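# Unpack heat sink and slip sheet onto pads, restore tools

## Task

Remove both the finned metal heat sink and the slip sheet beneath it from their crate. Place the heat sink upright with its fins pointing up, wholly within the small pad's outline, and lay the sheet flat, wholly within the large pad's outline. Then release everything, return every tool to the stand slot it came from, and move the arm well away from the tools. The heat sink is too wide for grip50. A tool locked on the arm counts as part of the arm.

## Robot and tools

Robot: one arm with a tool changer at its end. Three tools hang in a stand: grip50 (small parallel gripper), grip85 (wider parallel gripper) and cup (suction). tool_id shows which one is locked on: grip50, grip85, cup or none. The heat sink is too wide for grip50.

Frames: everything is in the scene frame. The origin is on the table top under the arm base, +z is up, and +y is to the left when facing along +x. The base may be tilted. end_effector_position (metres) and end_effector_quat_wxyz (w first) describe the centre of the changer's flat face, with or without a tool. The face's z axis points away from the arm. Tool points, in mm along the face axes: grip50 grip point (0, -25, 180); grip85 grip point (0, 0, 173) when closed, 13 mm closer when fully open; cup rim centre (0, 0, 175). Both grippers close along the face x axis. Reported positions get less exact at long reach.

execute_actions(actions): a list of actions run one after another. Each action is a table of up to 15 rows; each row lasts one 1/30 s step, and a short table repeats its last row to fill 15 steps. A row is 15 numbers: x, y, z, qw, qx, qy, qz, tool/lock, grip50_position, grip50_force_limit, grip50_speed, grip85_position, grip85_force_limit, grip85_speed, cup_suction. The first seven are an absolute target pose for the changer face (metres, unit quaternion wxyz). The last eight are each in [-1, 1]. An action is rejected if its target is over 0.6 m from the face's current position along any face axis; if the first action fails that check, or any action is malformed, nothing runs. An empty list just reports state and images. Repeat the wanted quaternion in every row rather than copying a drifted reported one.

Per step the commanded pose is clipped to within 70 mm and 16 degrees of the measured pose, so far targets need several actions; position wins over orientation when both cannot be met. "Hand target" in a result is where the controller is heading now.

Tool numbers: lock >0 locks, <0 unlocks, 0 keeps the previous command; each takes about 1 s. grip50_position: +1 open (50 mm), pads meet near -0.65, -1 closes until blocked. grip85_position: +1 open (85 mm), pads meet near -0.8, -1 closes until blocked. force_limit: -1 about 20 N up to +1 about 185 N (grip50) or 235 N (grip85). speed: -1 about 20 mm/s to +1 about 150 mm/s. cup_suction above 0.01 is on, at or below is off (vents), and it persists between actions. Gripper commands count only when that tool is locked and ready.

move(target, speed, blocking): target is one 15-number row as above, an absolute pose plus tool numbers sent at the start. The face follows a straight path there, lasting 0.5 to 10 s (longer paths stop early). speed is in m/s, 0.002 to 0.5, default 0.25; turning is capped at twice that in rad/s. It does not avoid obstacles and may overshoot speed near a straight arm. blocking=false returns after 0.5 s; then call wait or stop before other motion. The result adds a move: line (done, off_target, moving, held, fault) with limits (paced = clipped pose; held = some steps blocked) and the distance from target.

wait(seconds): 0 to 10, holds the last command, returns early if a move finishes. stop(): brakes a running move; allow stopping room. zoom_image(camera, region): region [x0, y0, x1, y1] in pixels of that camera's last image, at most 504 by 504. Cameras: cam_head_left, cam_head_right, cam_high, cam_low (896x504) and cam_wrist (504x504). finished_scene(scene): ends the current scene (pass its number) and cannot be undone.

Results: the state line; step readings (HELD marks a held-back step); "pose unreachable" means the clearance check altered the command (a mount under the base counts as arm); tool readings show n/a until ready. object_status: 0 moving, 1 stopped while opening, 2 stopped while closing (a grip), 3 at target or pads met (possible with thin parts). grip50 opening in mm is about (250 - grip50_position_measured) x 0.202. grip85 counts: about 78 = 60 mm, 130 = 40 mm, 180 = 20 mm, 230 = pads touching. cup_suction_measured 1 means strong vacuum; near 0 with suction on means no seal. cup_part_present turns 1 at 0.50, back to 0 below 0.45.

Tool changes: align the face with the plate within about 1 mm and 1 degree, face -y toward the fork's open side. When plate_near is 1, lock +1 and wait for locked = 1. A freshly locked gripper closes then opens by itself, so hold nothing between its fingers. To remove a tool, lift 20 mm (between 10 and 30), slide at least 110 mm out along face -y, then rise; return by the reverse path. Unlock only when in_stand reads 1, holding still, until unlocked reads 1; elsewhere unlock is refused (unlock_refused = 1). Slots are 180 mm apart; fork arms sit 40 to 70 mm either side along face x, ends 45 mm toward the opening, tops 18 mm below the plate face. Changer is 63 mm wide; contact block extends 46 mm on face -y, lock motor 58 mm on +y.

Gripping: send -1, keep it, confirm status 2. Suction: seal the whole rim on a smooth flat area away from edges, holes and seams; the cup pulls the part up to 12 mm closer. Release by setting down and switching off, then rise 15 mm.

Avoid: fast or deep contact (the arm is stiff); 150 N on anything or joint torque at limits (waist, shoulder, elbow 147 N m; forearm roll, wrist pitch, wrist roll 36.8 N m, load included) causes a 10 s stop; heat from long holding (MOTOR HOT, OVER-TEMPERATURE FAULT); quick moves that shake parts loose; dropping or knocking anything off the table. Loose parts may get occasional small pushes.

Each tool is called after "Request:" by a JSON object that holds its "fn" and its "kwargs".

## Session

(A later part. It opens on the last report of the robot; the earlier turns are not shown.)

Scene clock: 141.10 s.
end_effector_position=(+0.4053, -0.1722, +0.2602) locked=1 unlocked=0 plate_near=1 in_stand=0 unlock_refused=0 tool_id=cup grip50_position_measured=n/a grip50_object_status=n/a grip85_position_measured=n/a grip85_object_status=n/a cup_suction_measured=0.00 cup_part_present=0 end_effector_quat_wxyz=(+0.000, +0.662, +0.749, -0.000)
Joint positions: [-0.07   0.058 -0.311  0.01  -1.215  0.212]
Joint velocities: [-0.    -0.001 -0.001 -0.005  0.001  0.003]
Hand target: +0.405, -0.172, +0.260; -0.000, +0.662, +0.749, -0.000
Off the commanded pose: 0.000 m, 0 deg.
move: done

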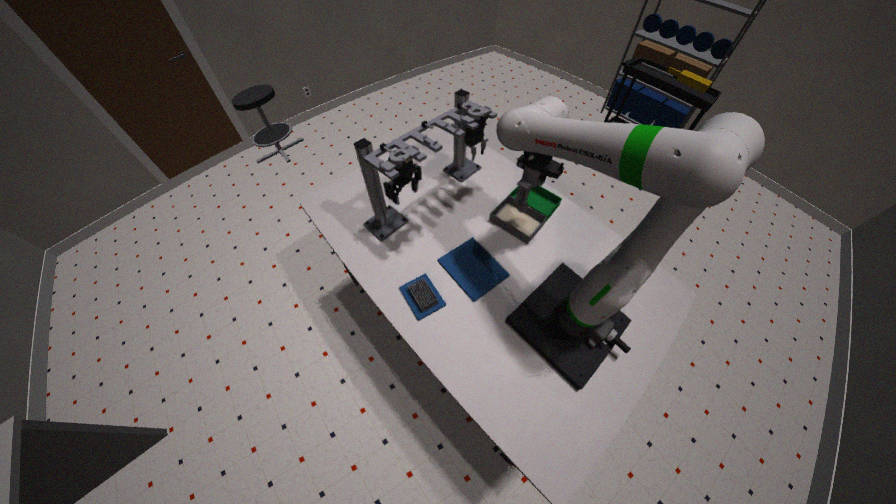

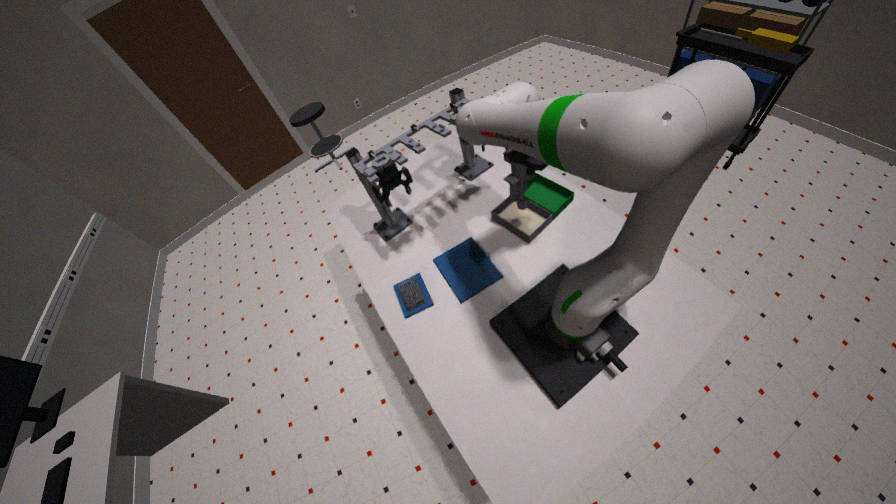

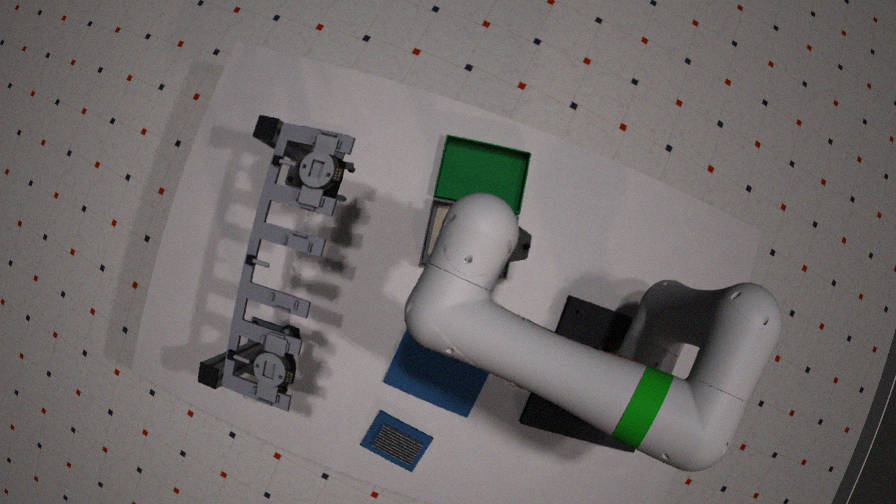

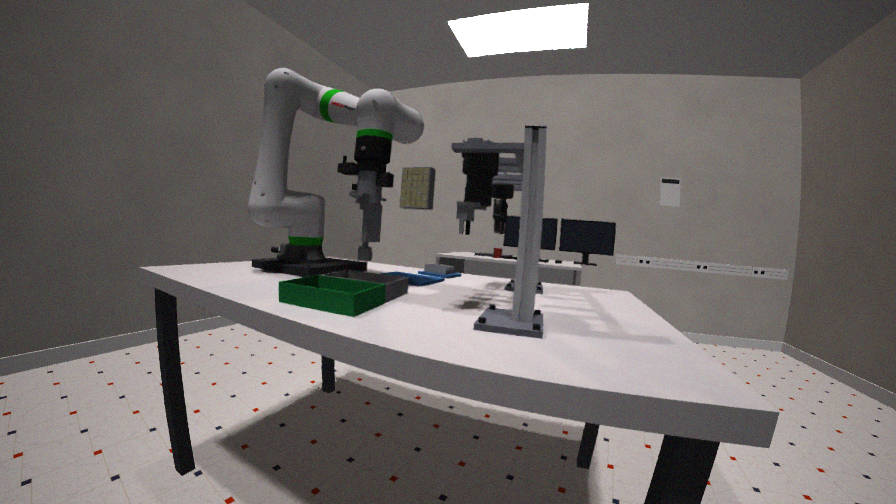

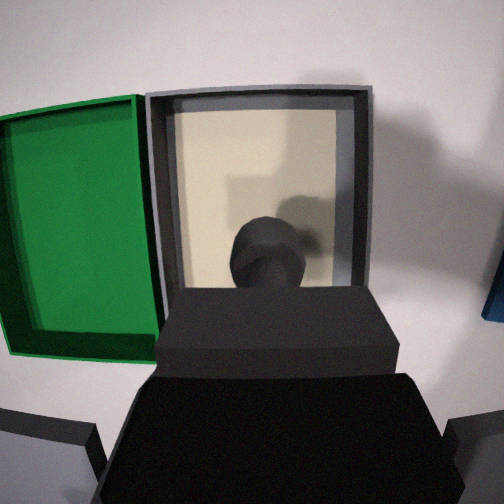

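Request:
{"fn": "move", "kwargs": {"target": [0.404,-0.177,0.192,0,0.6626,0.749,0,0,0,0,0,0,0,0,1], "speed": 0.08}}

Request:
{"fn": "move", "kwargs": {"target": [0.404,-0.177,0.182,0,0.6626,0.749,0,0,0,0,0,0,0,0,1], "speed": 0.01}}

Request:
{"fn": "wait", "kwargs": {"seconds": 0.5}}

Request:
{"fn": "move", "kwargs": {"target": [0.404,-0.177,0.27,0,0.6626,0.749,0,0,0,0,0,0,0,0,1], "speed": 0.07}}

Request:
{"fn": "move", "kwargs": {"target": [0.37,0.115,0.26,0,0.728,0.6855,0,0,0,0,0,0,0,0,1], "speed": 0.18}}

Request:
{"fn": "move", "kwargs": {"target": [0.37,0.115,0.195,0,0.728,0.6855,0,0,0,0,0,0,0,0,1], "speed": 0.07}}

Scene clock: 152.13 s.
end_effector_position=(+0.4041, -0.1770, +0.1919) locked=1 unlocked=0 plate_near=1 in_stand=0 unlock_refused=0 tool_id=cup grip50_position_measured=n/a grip50_object_status=n/a grip85_position_measured=n/a grip85_object_status=n/a cup_suction_measured=0.00 cup_part_present=0 end_effector_quat_wxyz=(-0.000, +0.663, +0.749, +0.000)
Joint positions: [-0.083  0.135 -0.402  0.011 -1.046  0.223]
Joint velocities: [0.001 0.    0.    0.001 0.001 0.001]
Hand target: +0.404, -0.177, +0.192; -0.000, +0.663, +0.749, +0.000
Off the commanded pose: 0.000 m, 0 deg.
move: done

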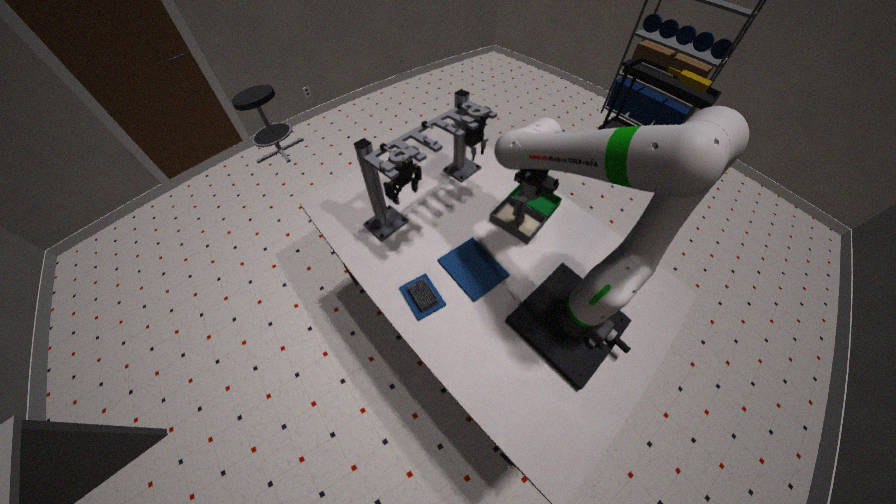

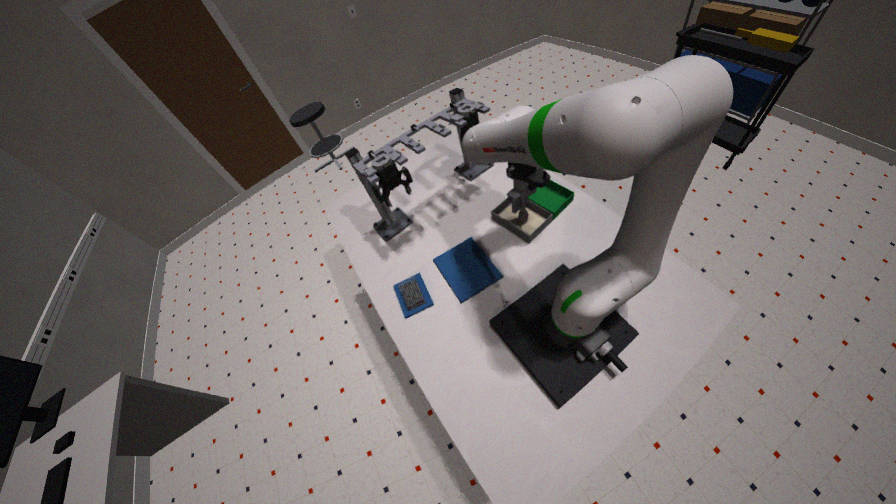

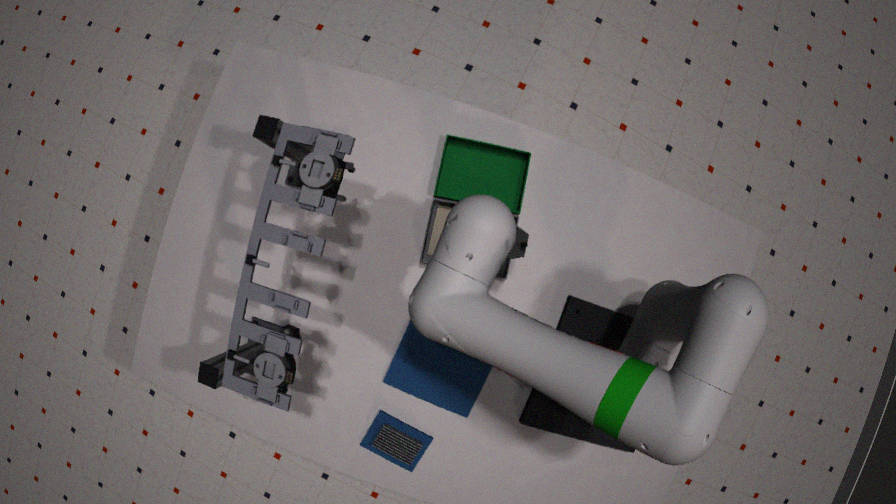

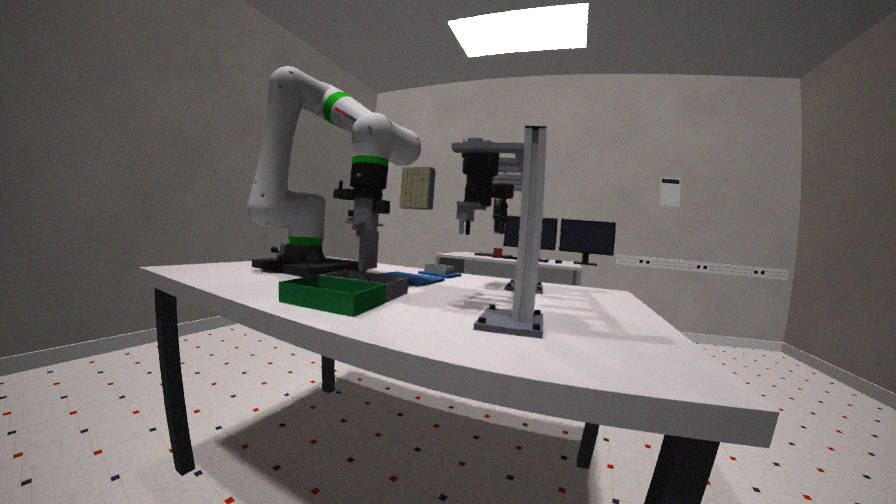

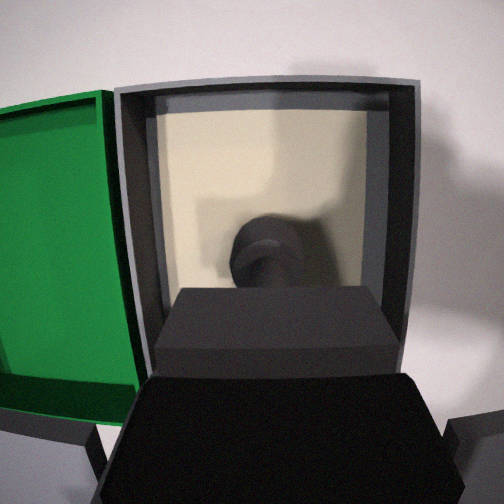

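Scene clock: 153.33 s.
end_effector_position=(+0.4040, -0.1770, +0.1820) locked=1 unlocked=0 plate_near=1 in_stand=0 unlock_refused=0 tool_id=cup grip50_position_measured=n/a grip50_object_status=n/a grip85_position_measured=n/a grip85_object_status=n/a cup_suction_measured=0.74 cup_part_present=1 end_effector_quat_wxyz=(-0.000, +0.663, +0.749, +0.000)
Joint positions: [-0.083  0.149 -0.414  0.011 -1.021  0.222]
Joint velocities: [ 0.001  0.    -0.001  0.     0.001 -0.001]
Hand target: +0.404, -0.177, +0.182; -0.000, +0.663, +0.749, +0.000
Off the commanded pose: 0.000 m, 0 deg.
move: done

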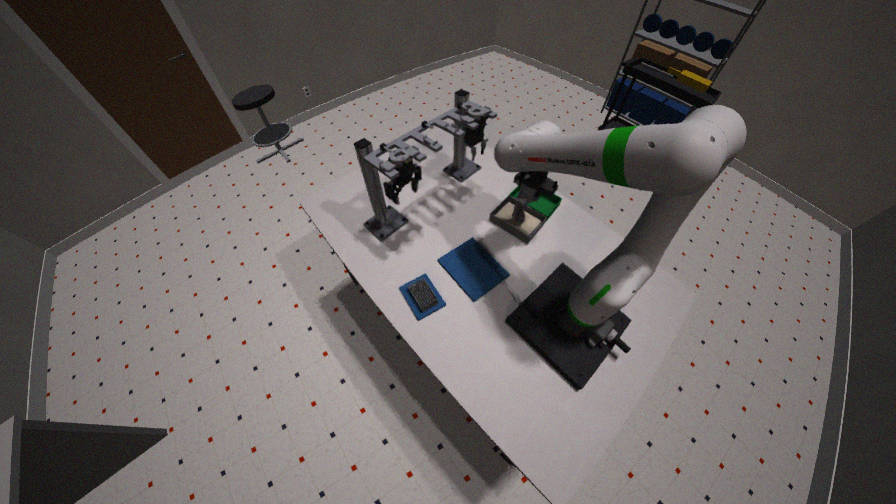

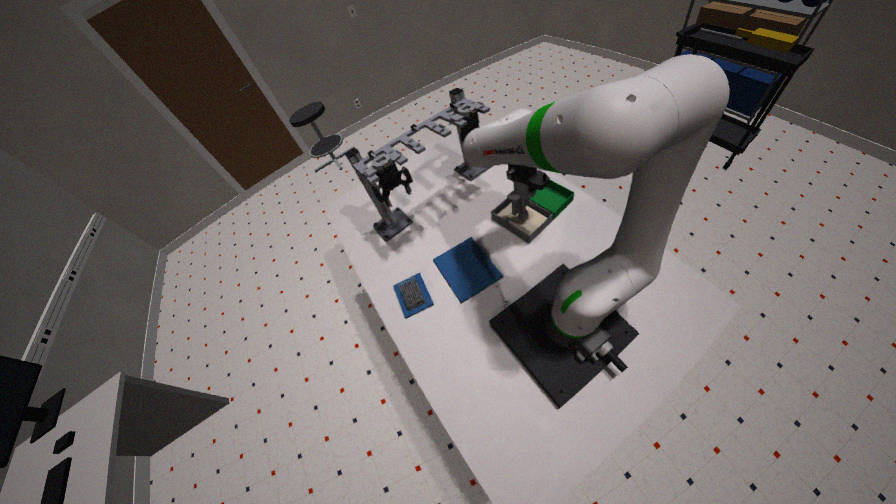

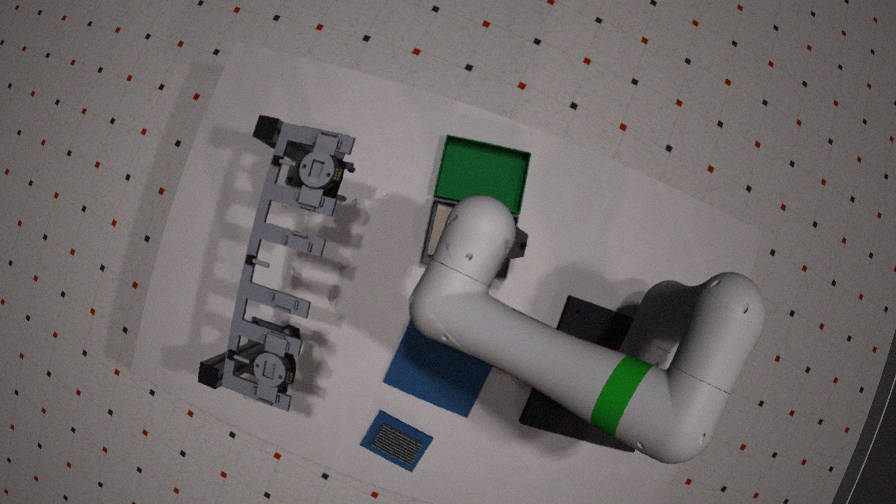

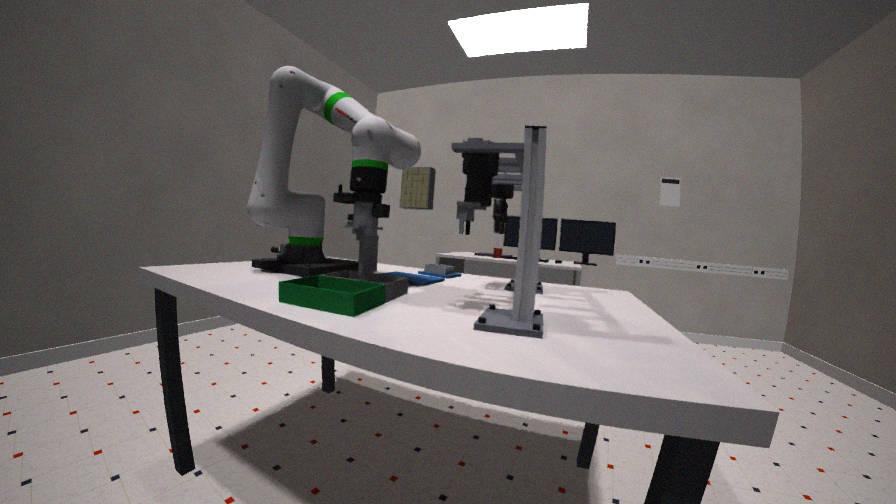

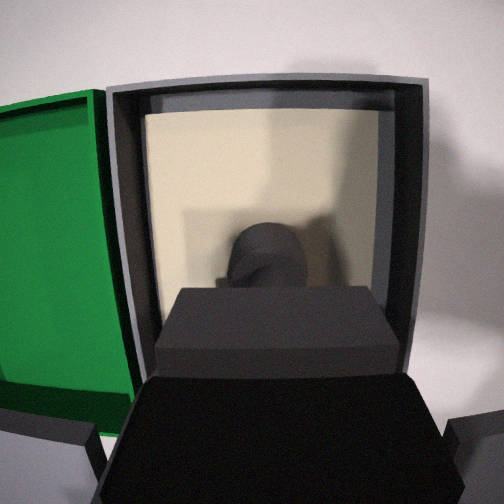

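Scene clock: 153.83 s.
end_effector_position=(+0.4040, -0.1770, +0.1820) locked=1 unlocked=0 plate_near=1 in_stand=0 unlock_refused=0 tool_id=cup grip50_position_measured=n/a grip50_object_status=n/a grip85_position_measured=n/a grip85_object_status=n/a cup_suction_measured=0.90 cup_part_present=1 end_effector_quat_wxyz=(-0.000, +0.663, +0.749, +0.000)
Joint positions: [-0.083  0.149 -0.414  0.011 -1.021  0.222]
Joint velocities: [ 0.    -0.     0.     0.001  0.001 -0.   ]
Hand target: +0.404, -0.177, +0.182; -0.000, +0.663, +0.749, +0.000
Off the commanded pose: 0.000 m, 0 deg.
wait: 0.50 s; at rest by 0.17 s

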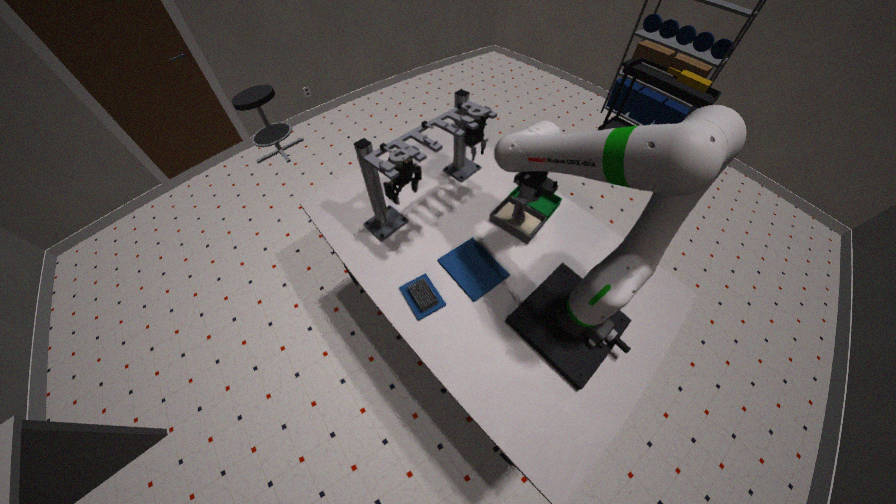

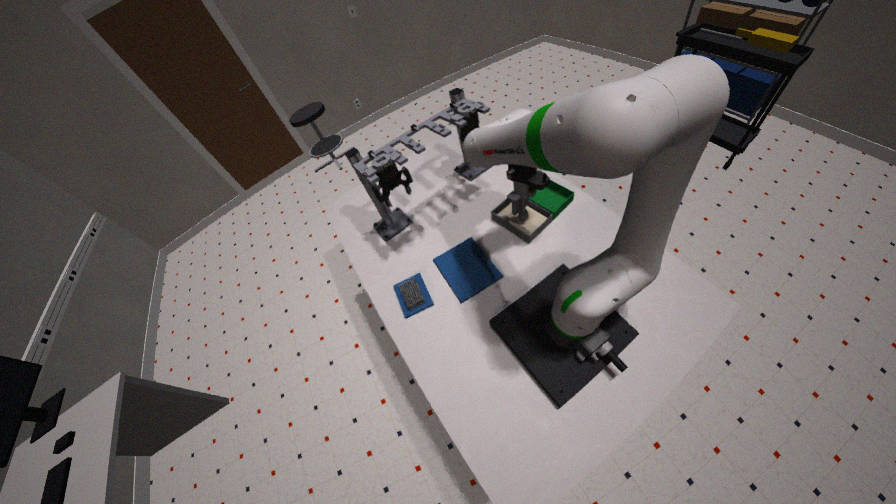

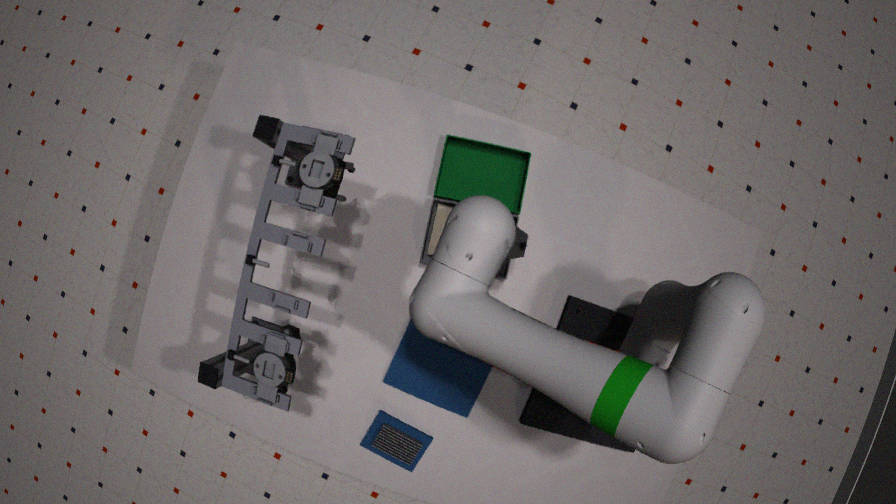

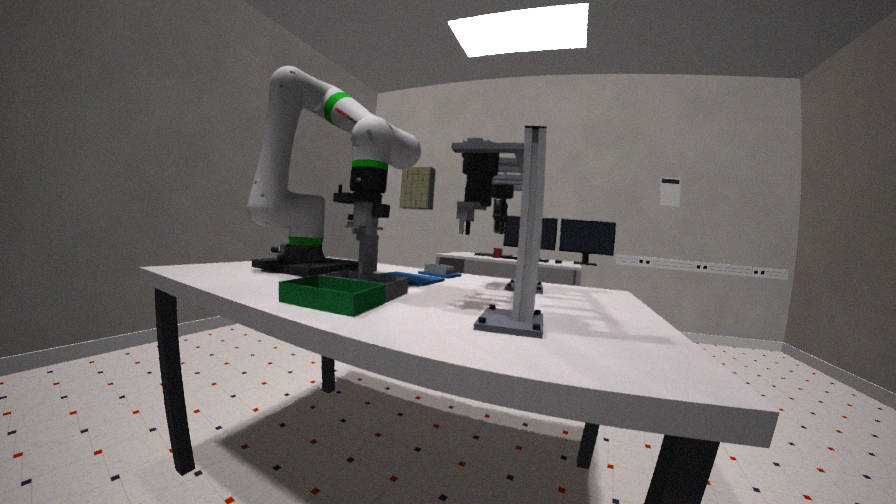

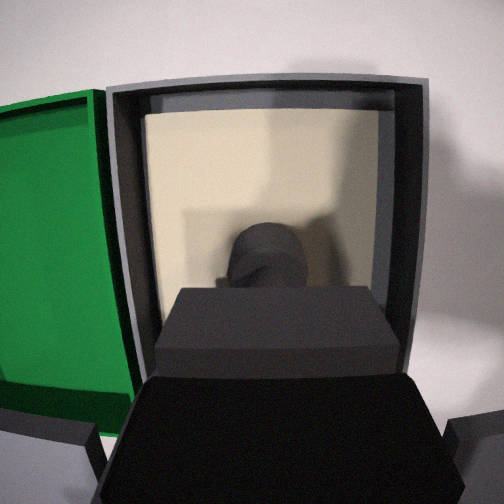

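Scene clock: 155.43 s.
end_effector_position=(+0.4038, -0.1770, +0.2701) locked=1 unlocked=0 plate_near=1 in_stand=0 unlock_refused=0 tool_id=cup grip50_position_measured=n/a grip50_object_status=n/a grip85_position_measured=n/a grip85_object_status=n/a cup_suction_measured=0.90 cup_part_present=1 end_effector_quat_wxyz=(+0.000, +0.663, +0.749, -0.000)
Joint positions: [-0.082  0.051 -0.294  0.01  -1.239  0.222]
Joint velocities: [-0.001 -0.     0.001 -0.    -0.001 -0.001]
Hand target: +0.404, -0.177, +0.270; +0.000, +0.663, +0.749, -0.000
Off the commanded pose: 0.000 m, 0 deg.
move: done

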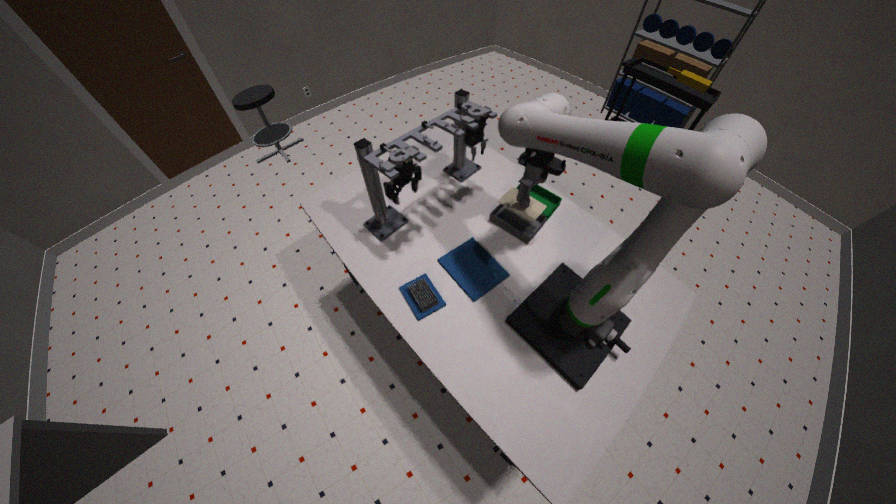

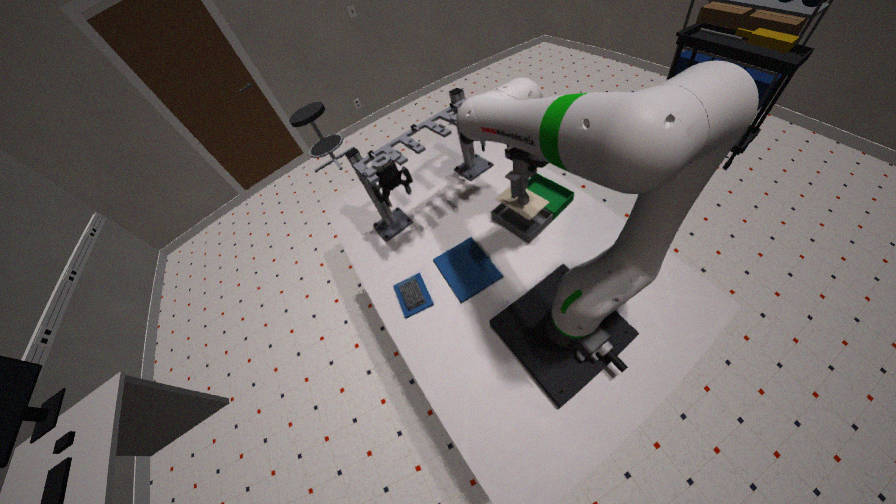

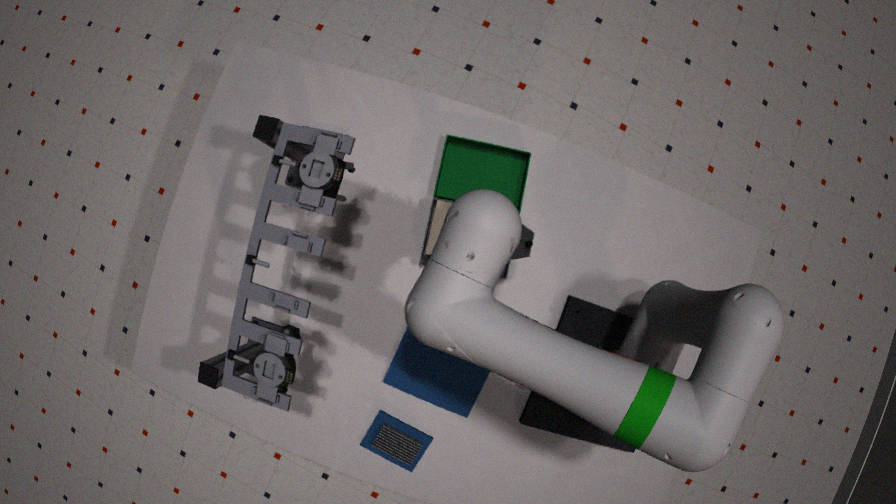

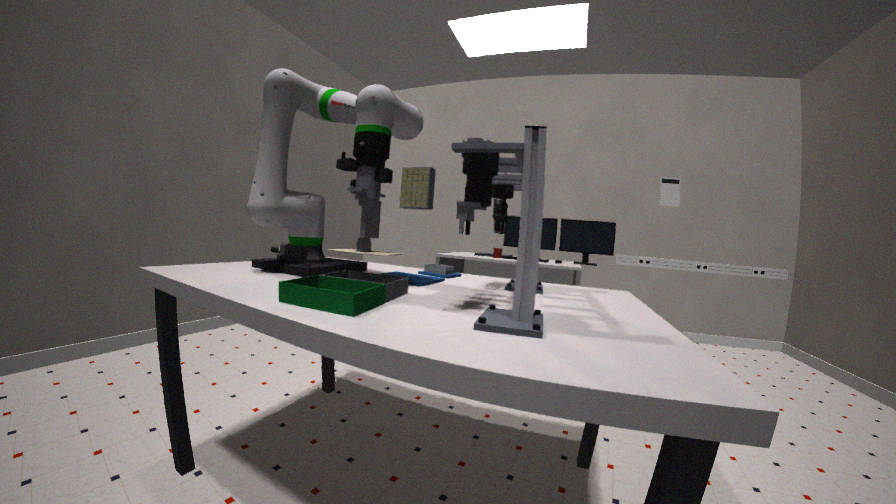

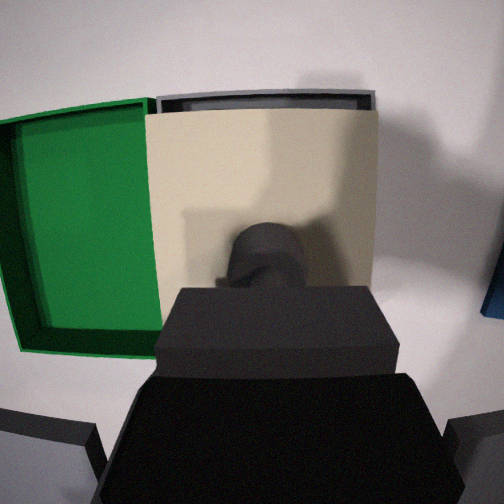

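Scene clock: 157.50 s.
end_effector_position=(+0.3700, +0.1156, +0.2601) locked=1 unlocked=0 plate_near=1 in_stand=0 unlock_refused=0 tool_id=cup grip50_position_measured=n/a grip50_object_status=n/a grip85_position_measured=n/a grip85_object_status=n/a cup_suction_measured=0.90 cup_part_present=1 end_effector_quat_wxyz=(+0.000, +0.728, +0.686, +0.000)
Joint positions: [ 0.665 -0.07  -0.439 -0.002 -1.216 -0.702]
Joint velocities: [ 0.001  0.     0.    -0.001  0.001 -0.002]
Hand target: +0.370, +0.116, +0.260; +0.000, +0.728, +0.686, +0.000
Off the commanded pose: 0.001 m, 0 deg.
move: done

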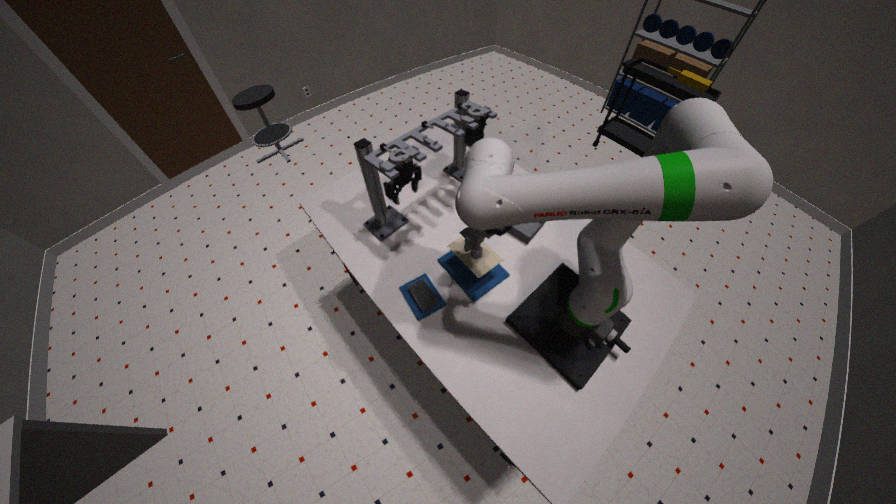

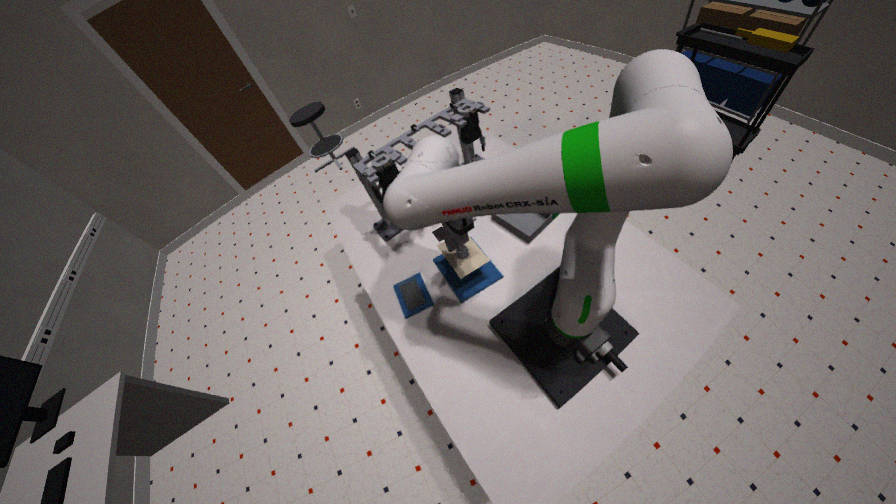

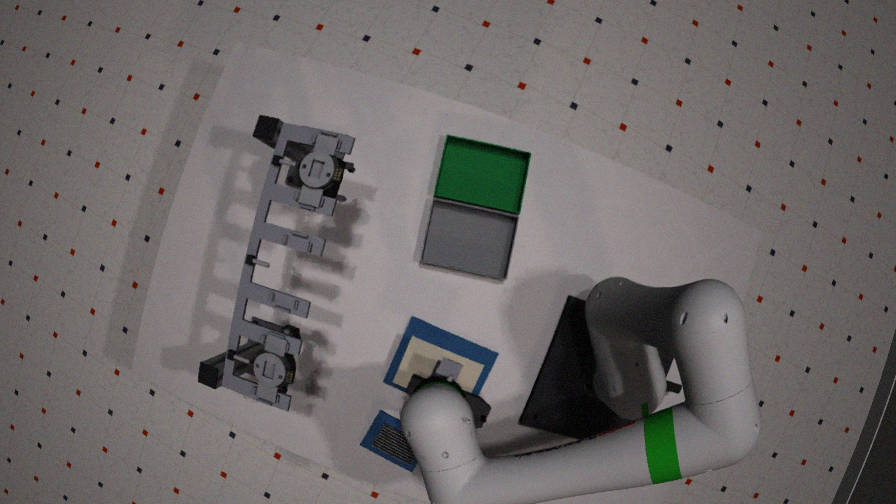

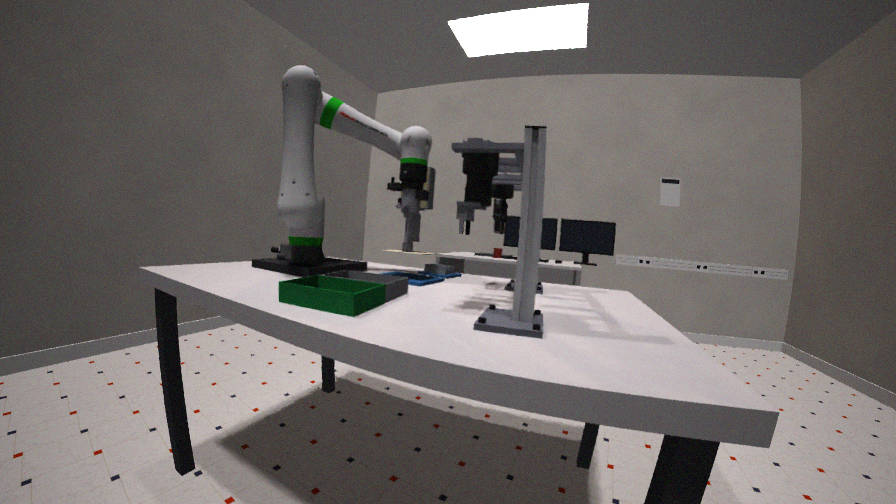

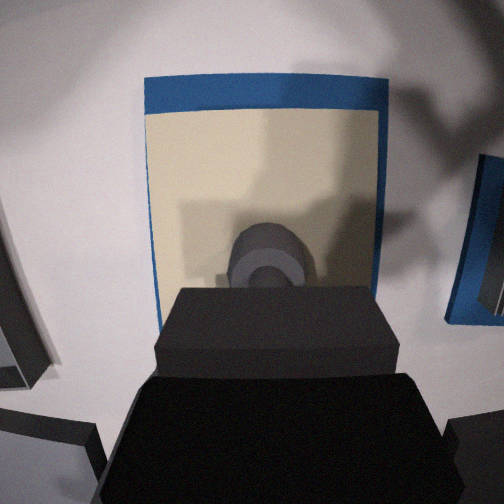

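Scene clock: 158.77 s.
end_effector_position=(+0.3701, +0.1151, +0.1949) locked=1 unlocked=0 plate_near=1 in_stand=0 unlock_refused=0 tool_id=cup grip50_position_measured=n/a grip50_object_status=n/a grip85_position_measured=n/a grip85_object_status=n/a cup_suction_measured=0.90 cup_part_present=1 end_effector_quat_wxyz=(-0.000, +0.728, +0.686, +0.000)
Joint positions: [ 0.664  0.007 -0.534 -0.003 -1.046 -0.7  ]
Joint velocities: [ 0.    -0.001 -0.    -0.001  0.002 -0.   ]
Hand target: +0.370, +0.115, +0.195; -0.000, +0.728, +0.686, +0.000
Off the commanded pose: 0.000 m, 0 deg.
move: done

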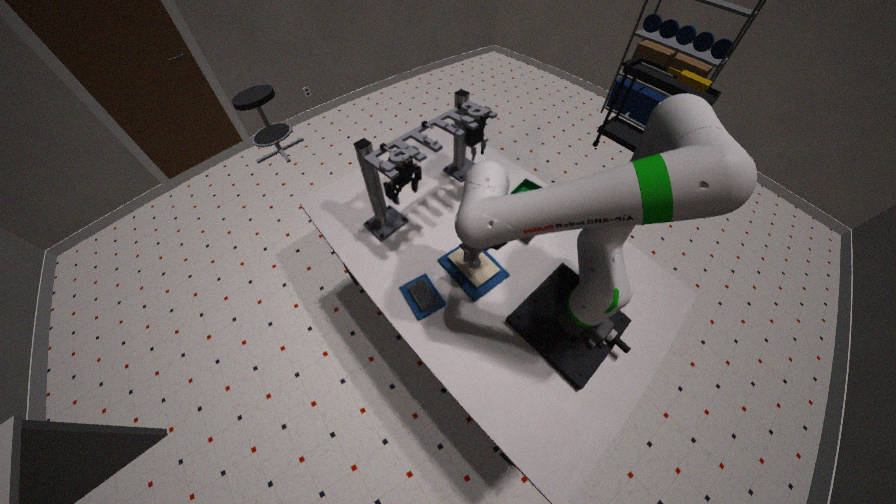

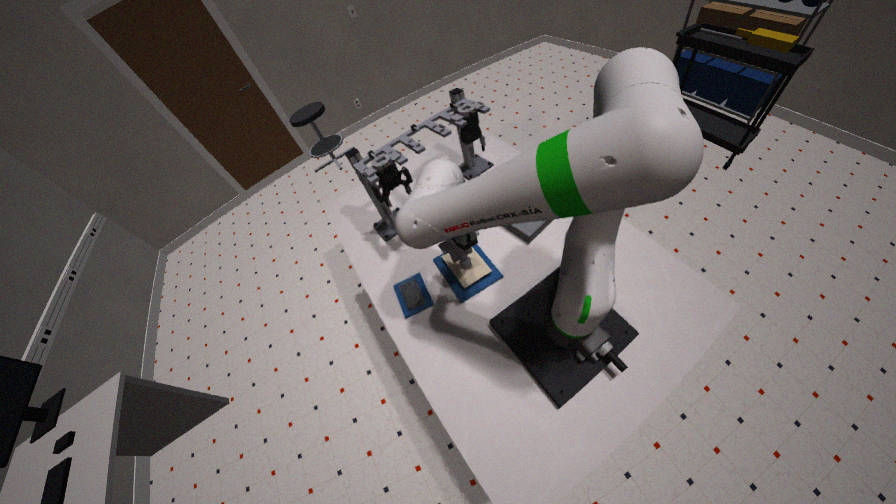

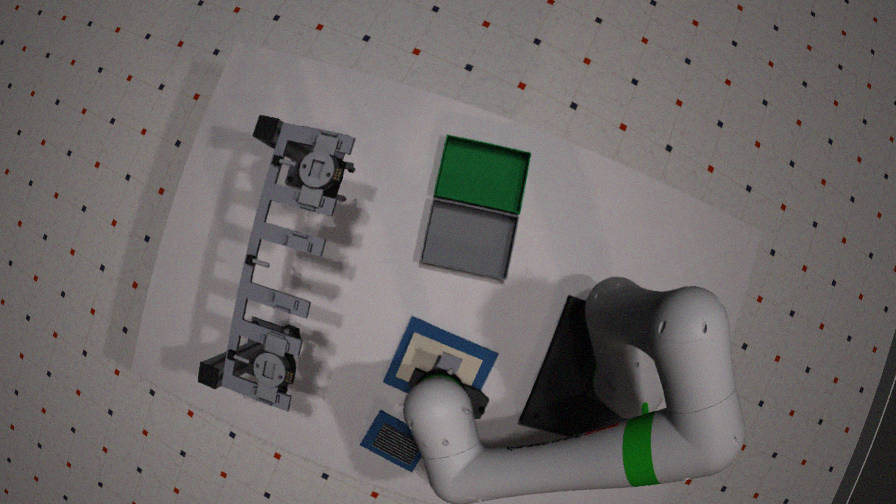

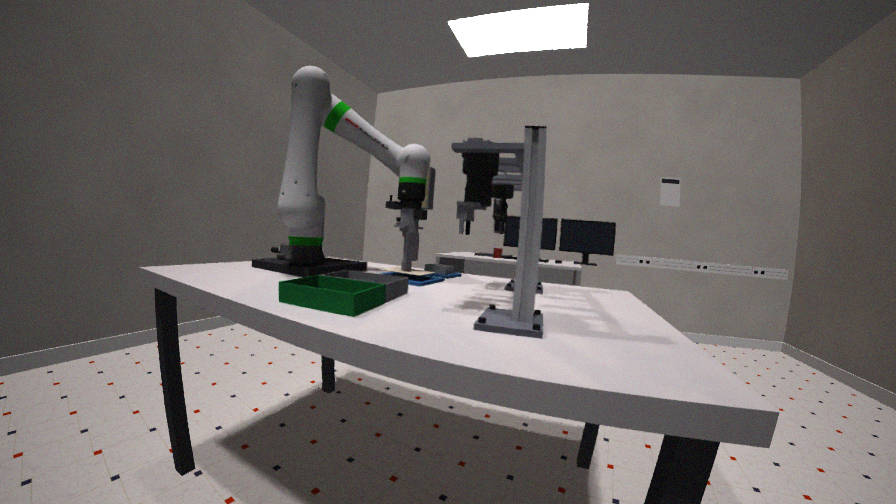

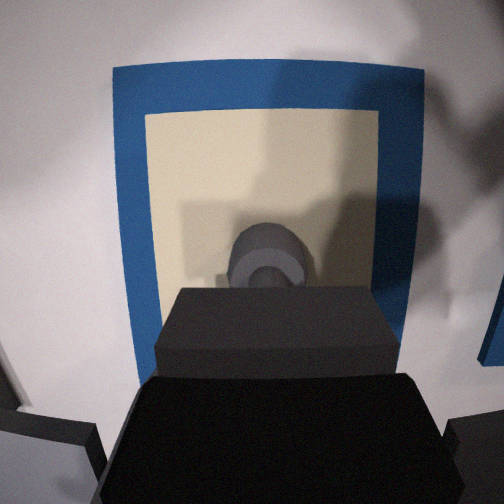

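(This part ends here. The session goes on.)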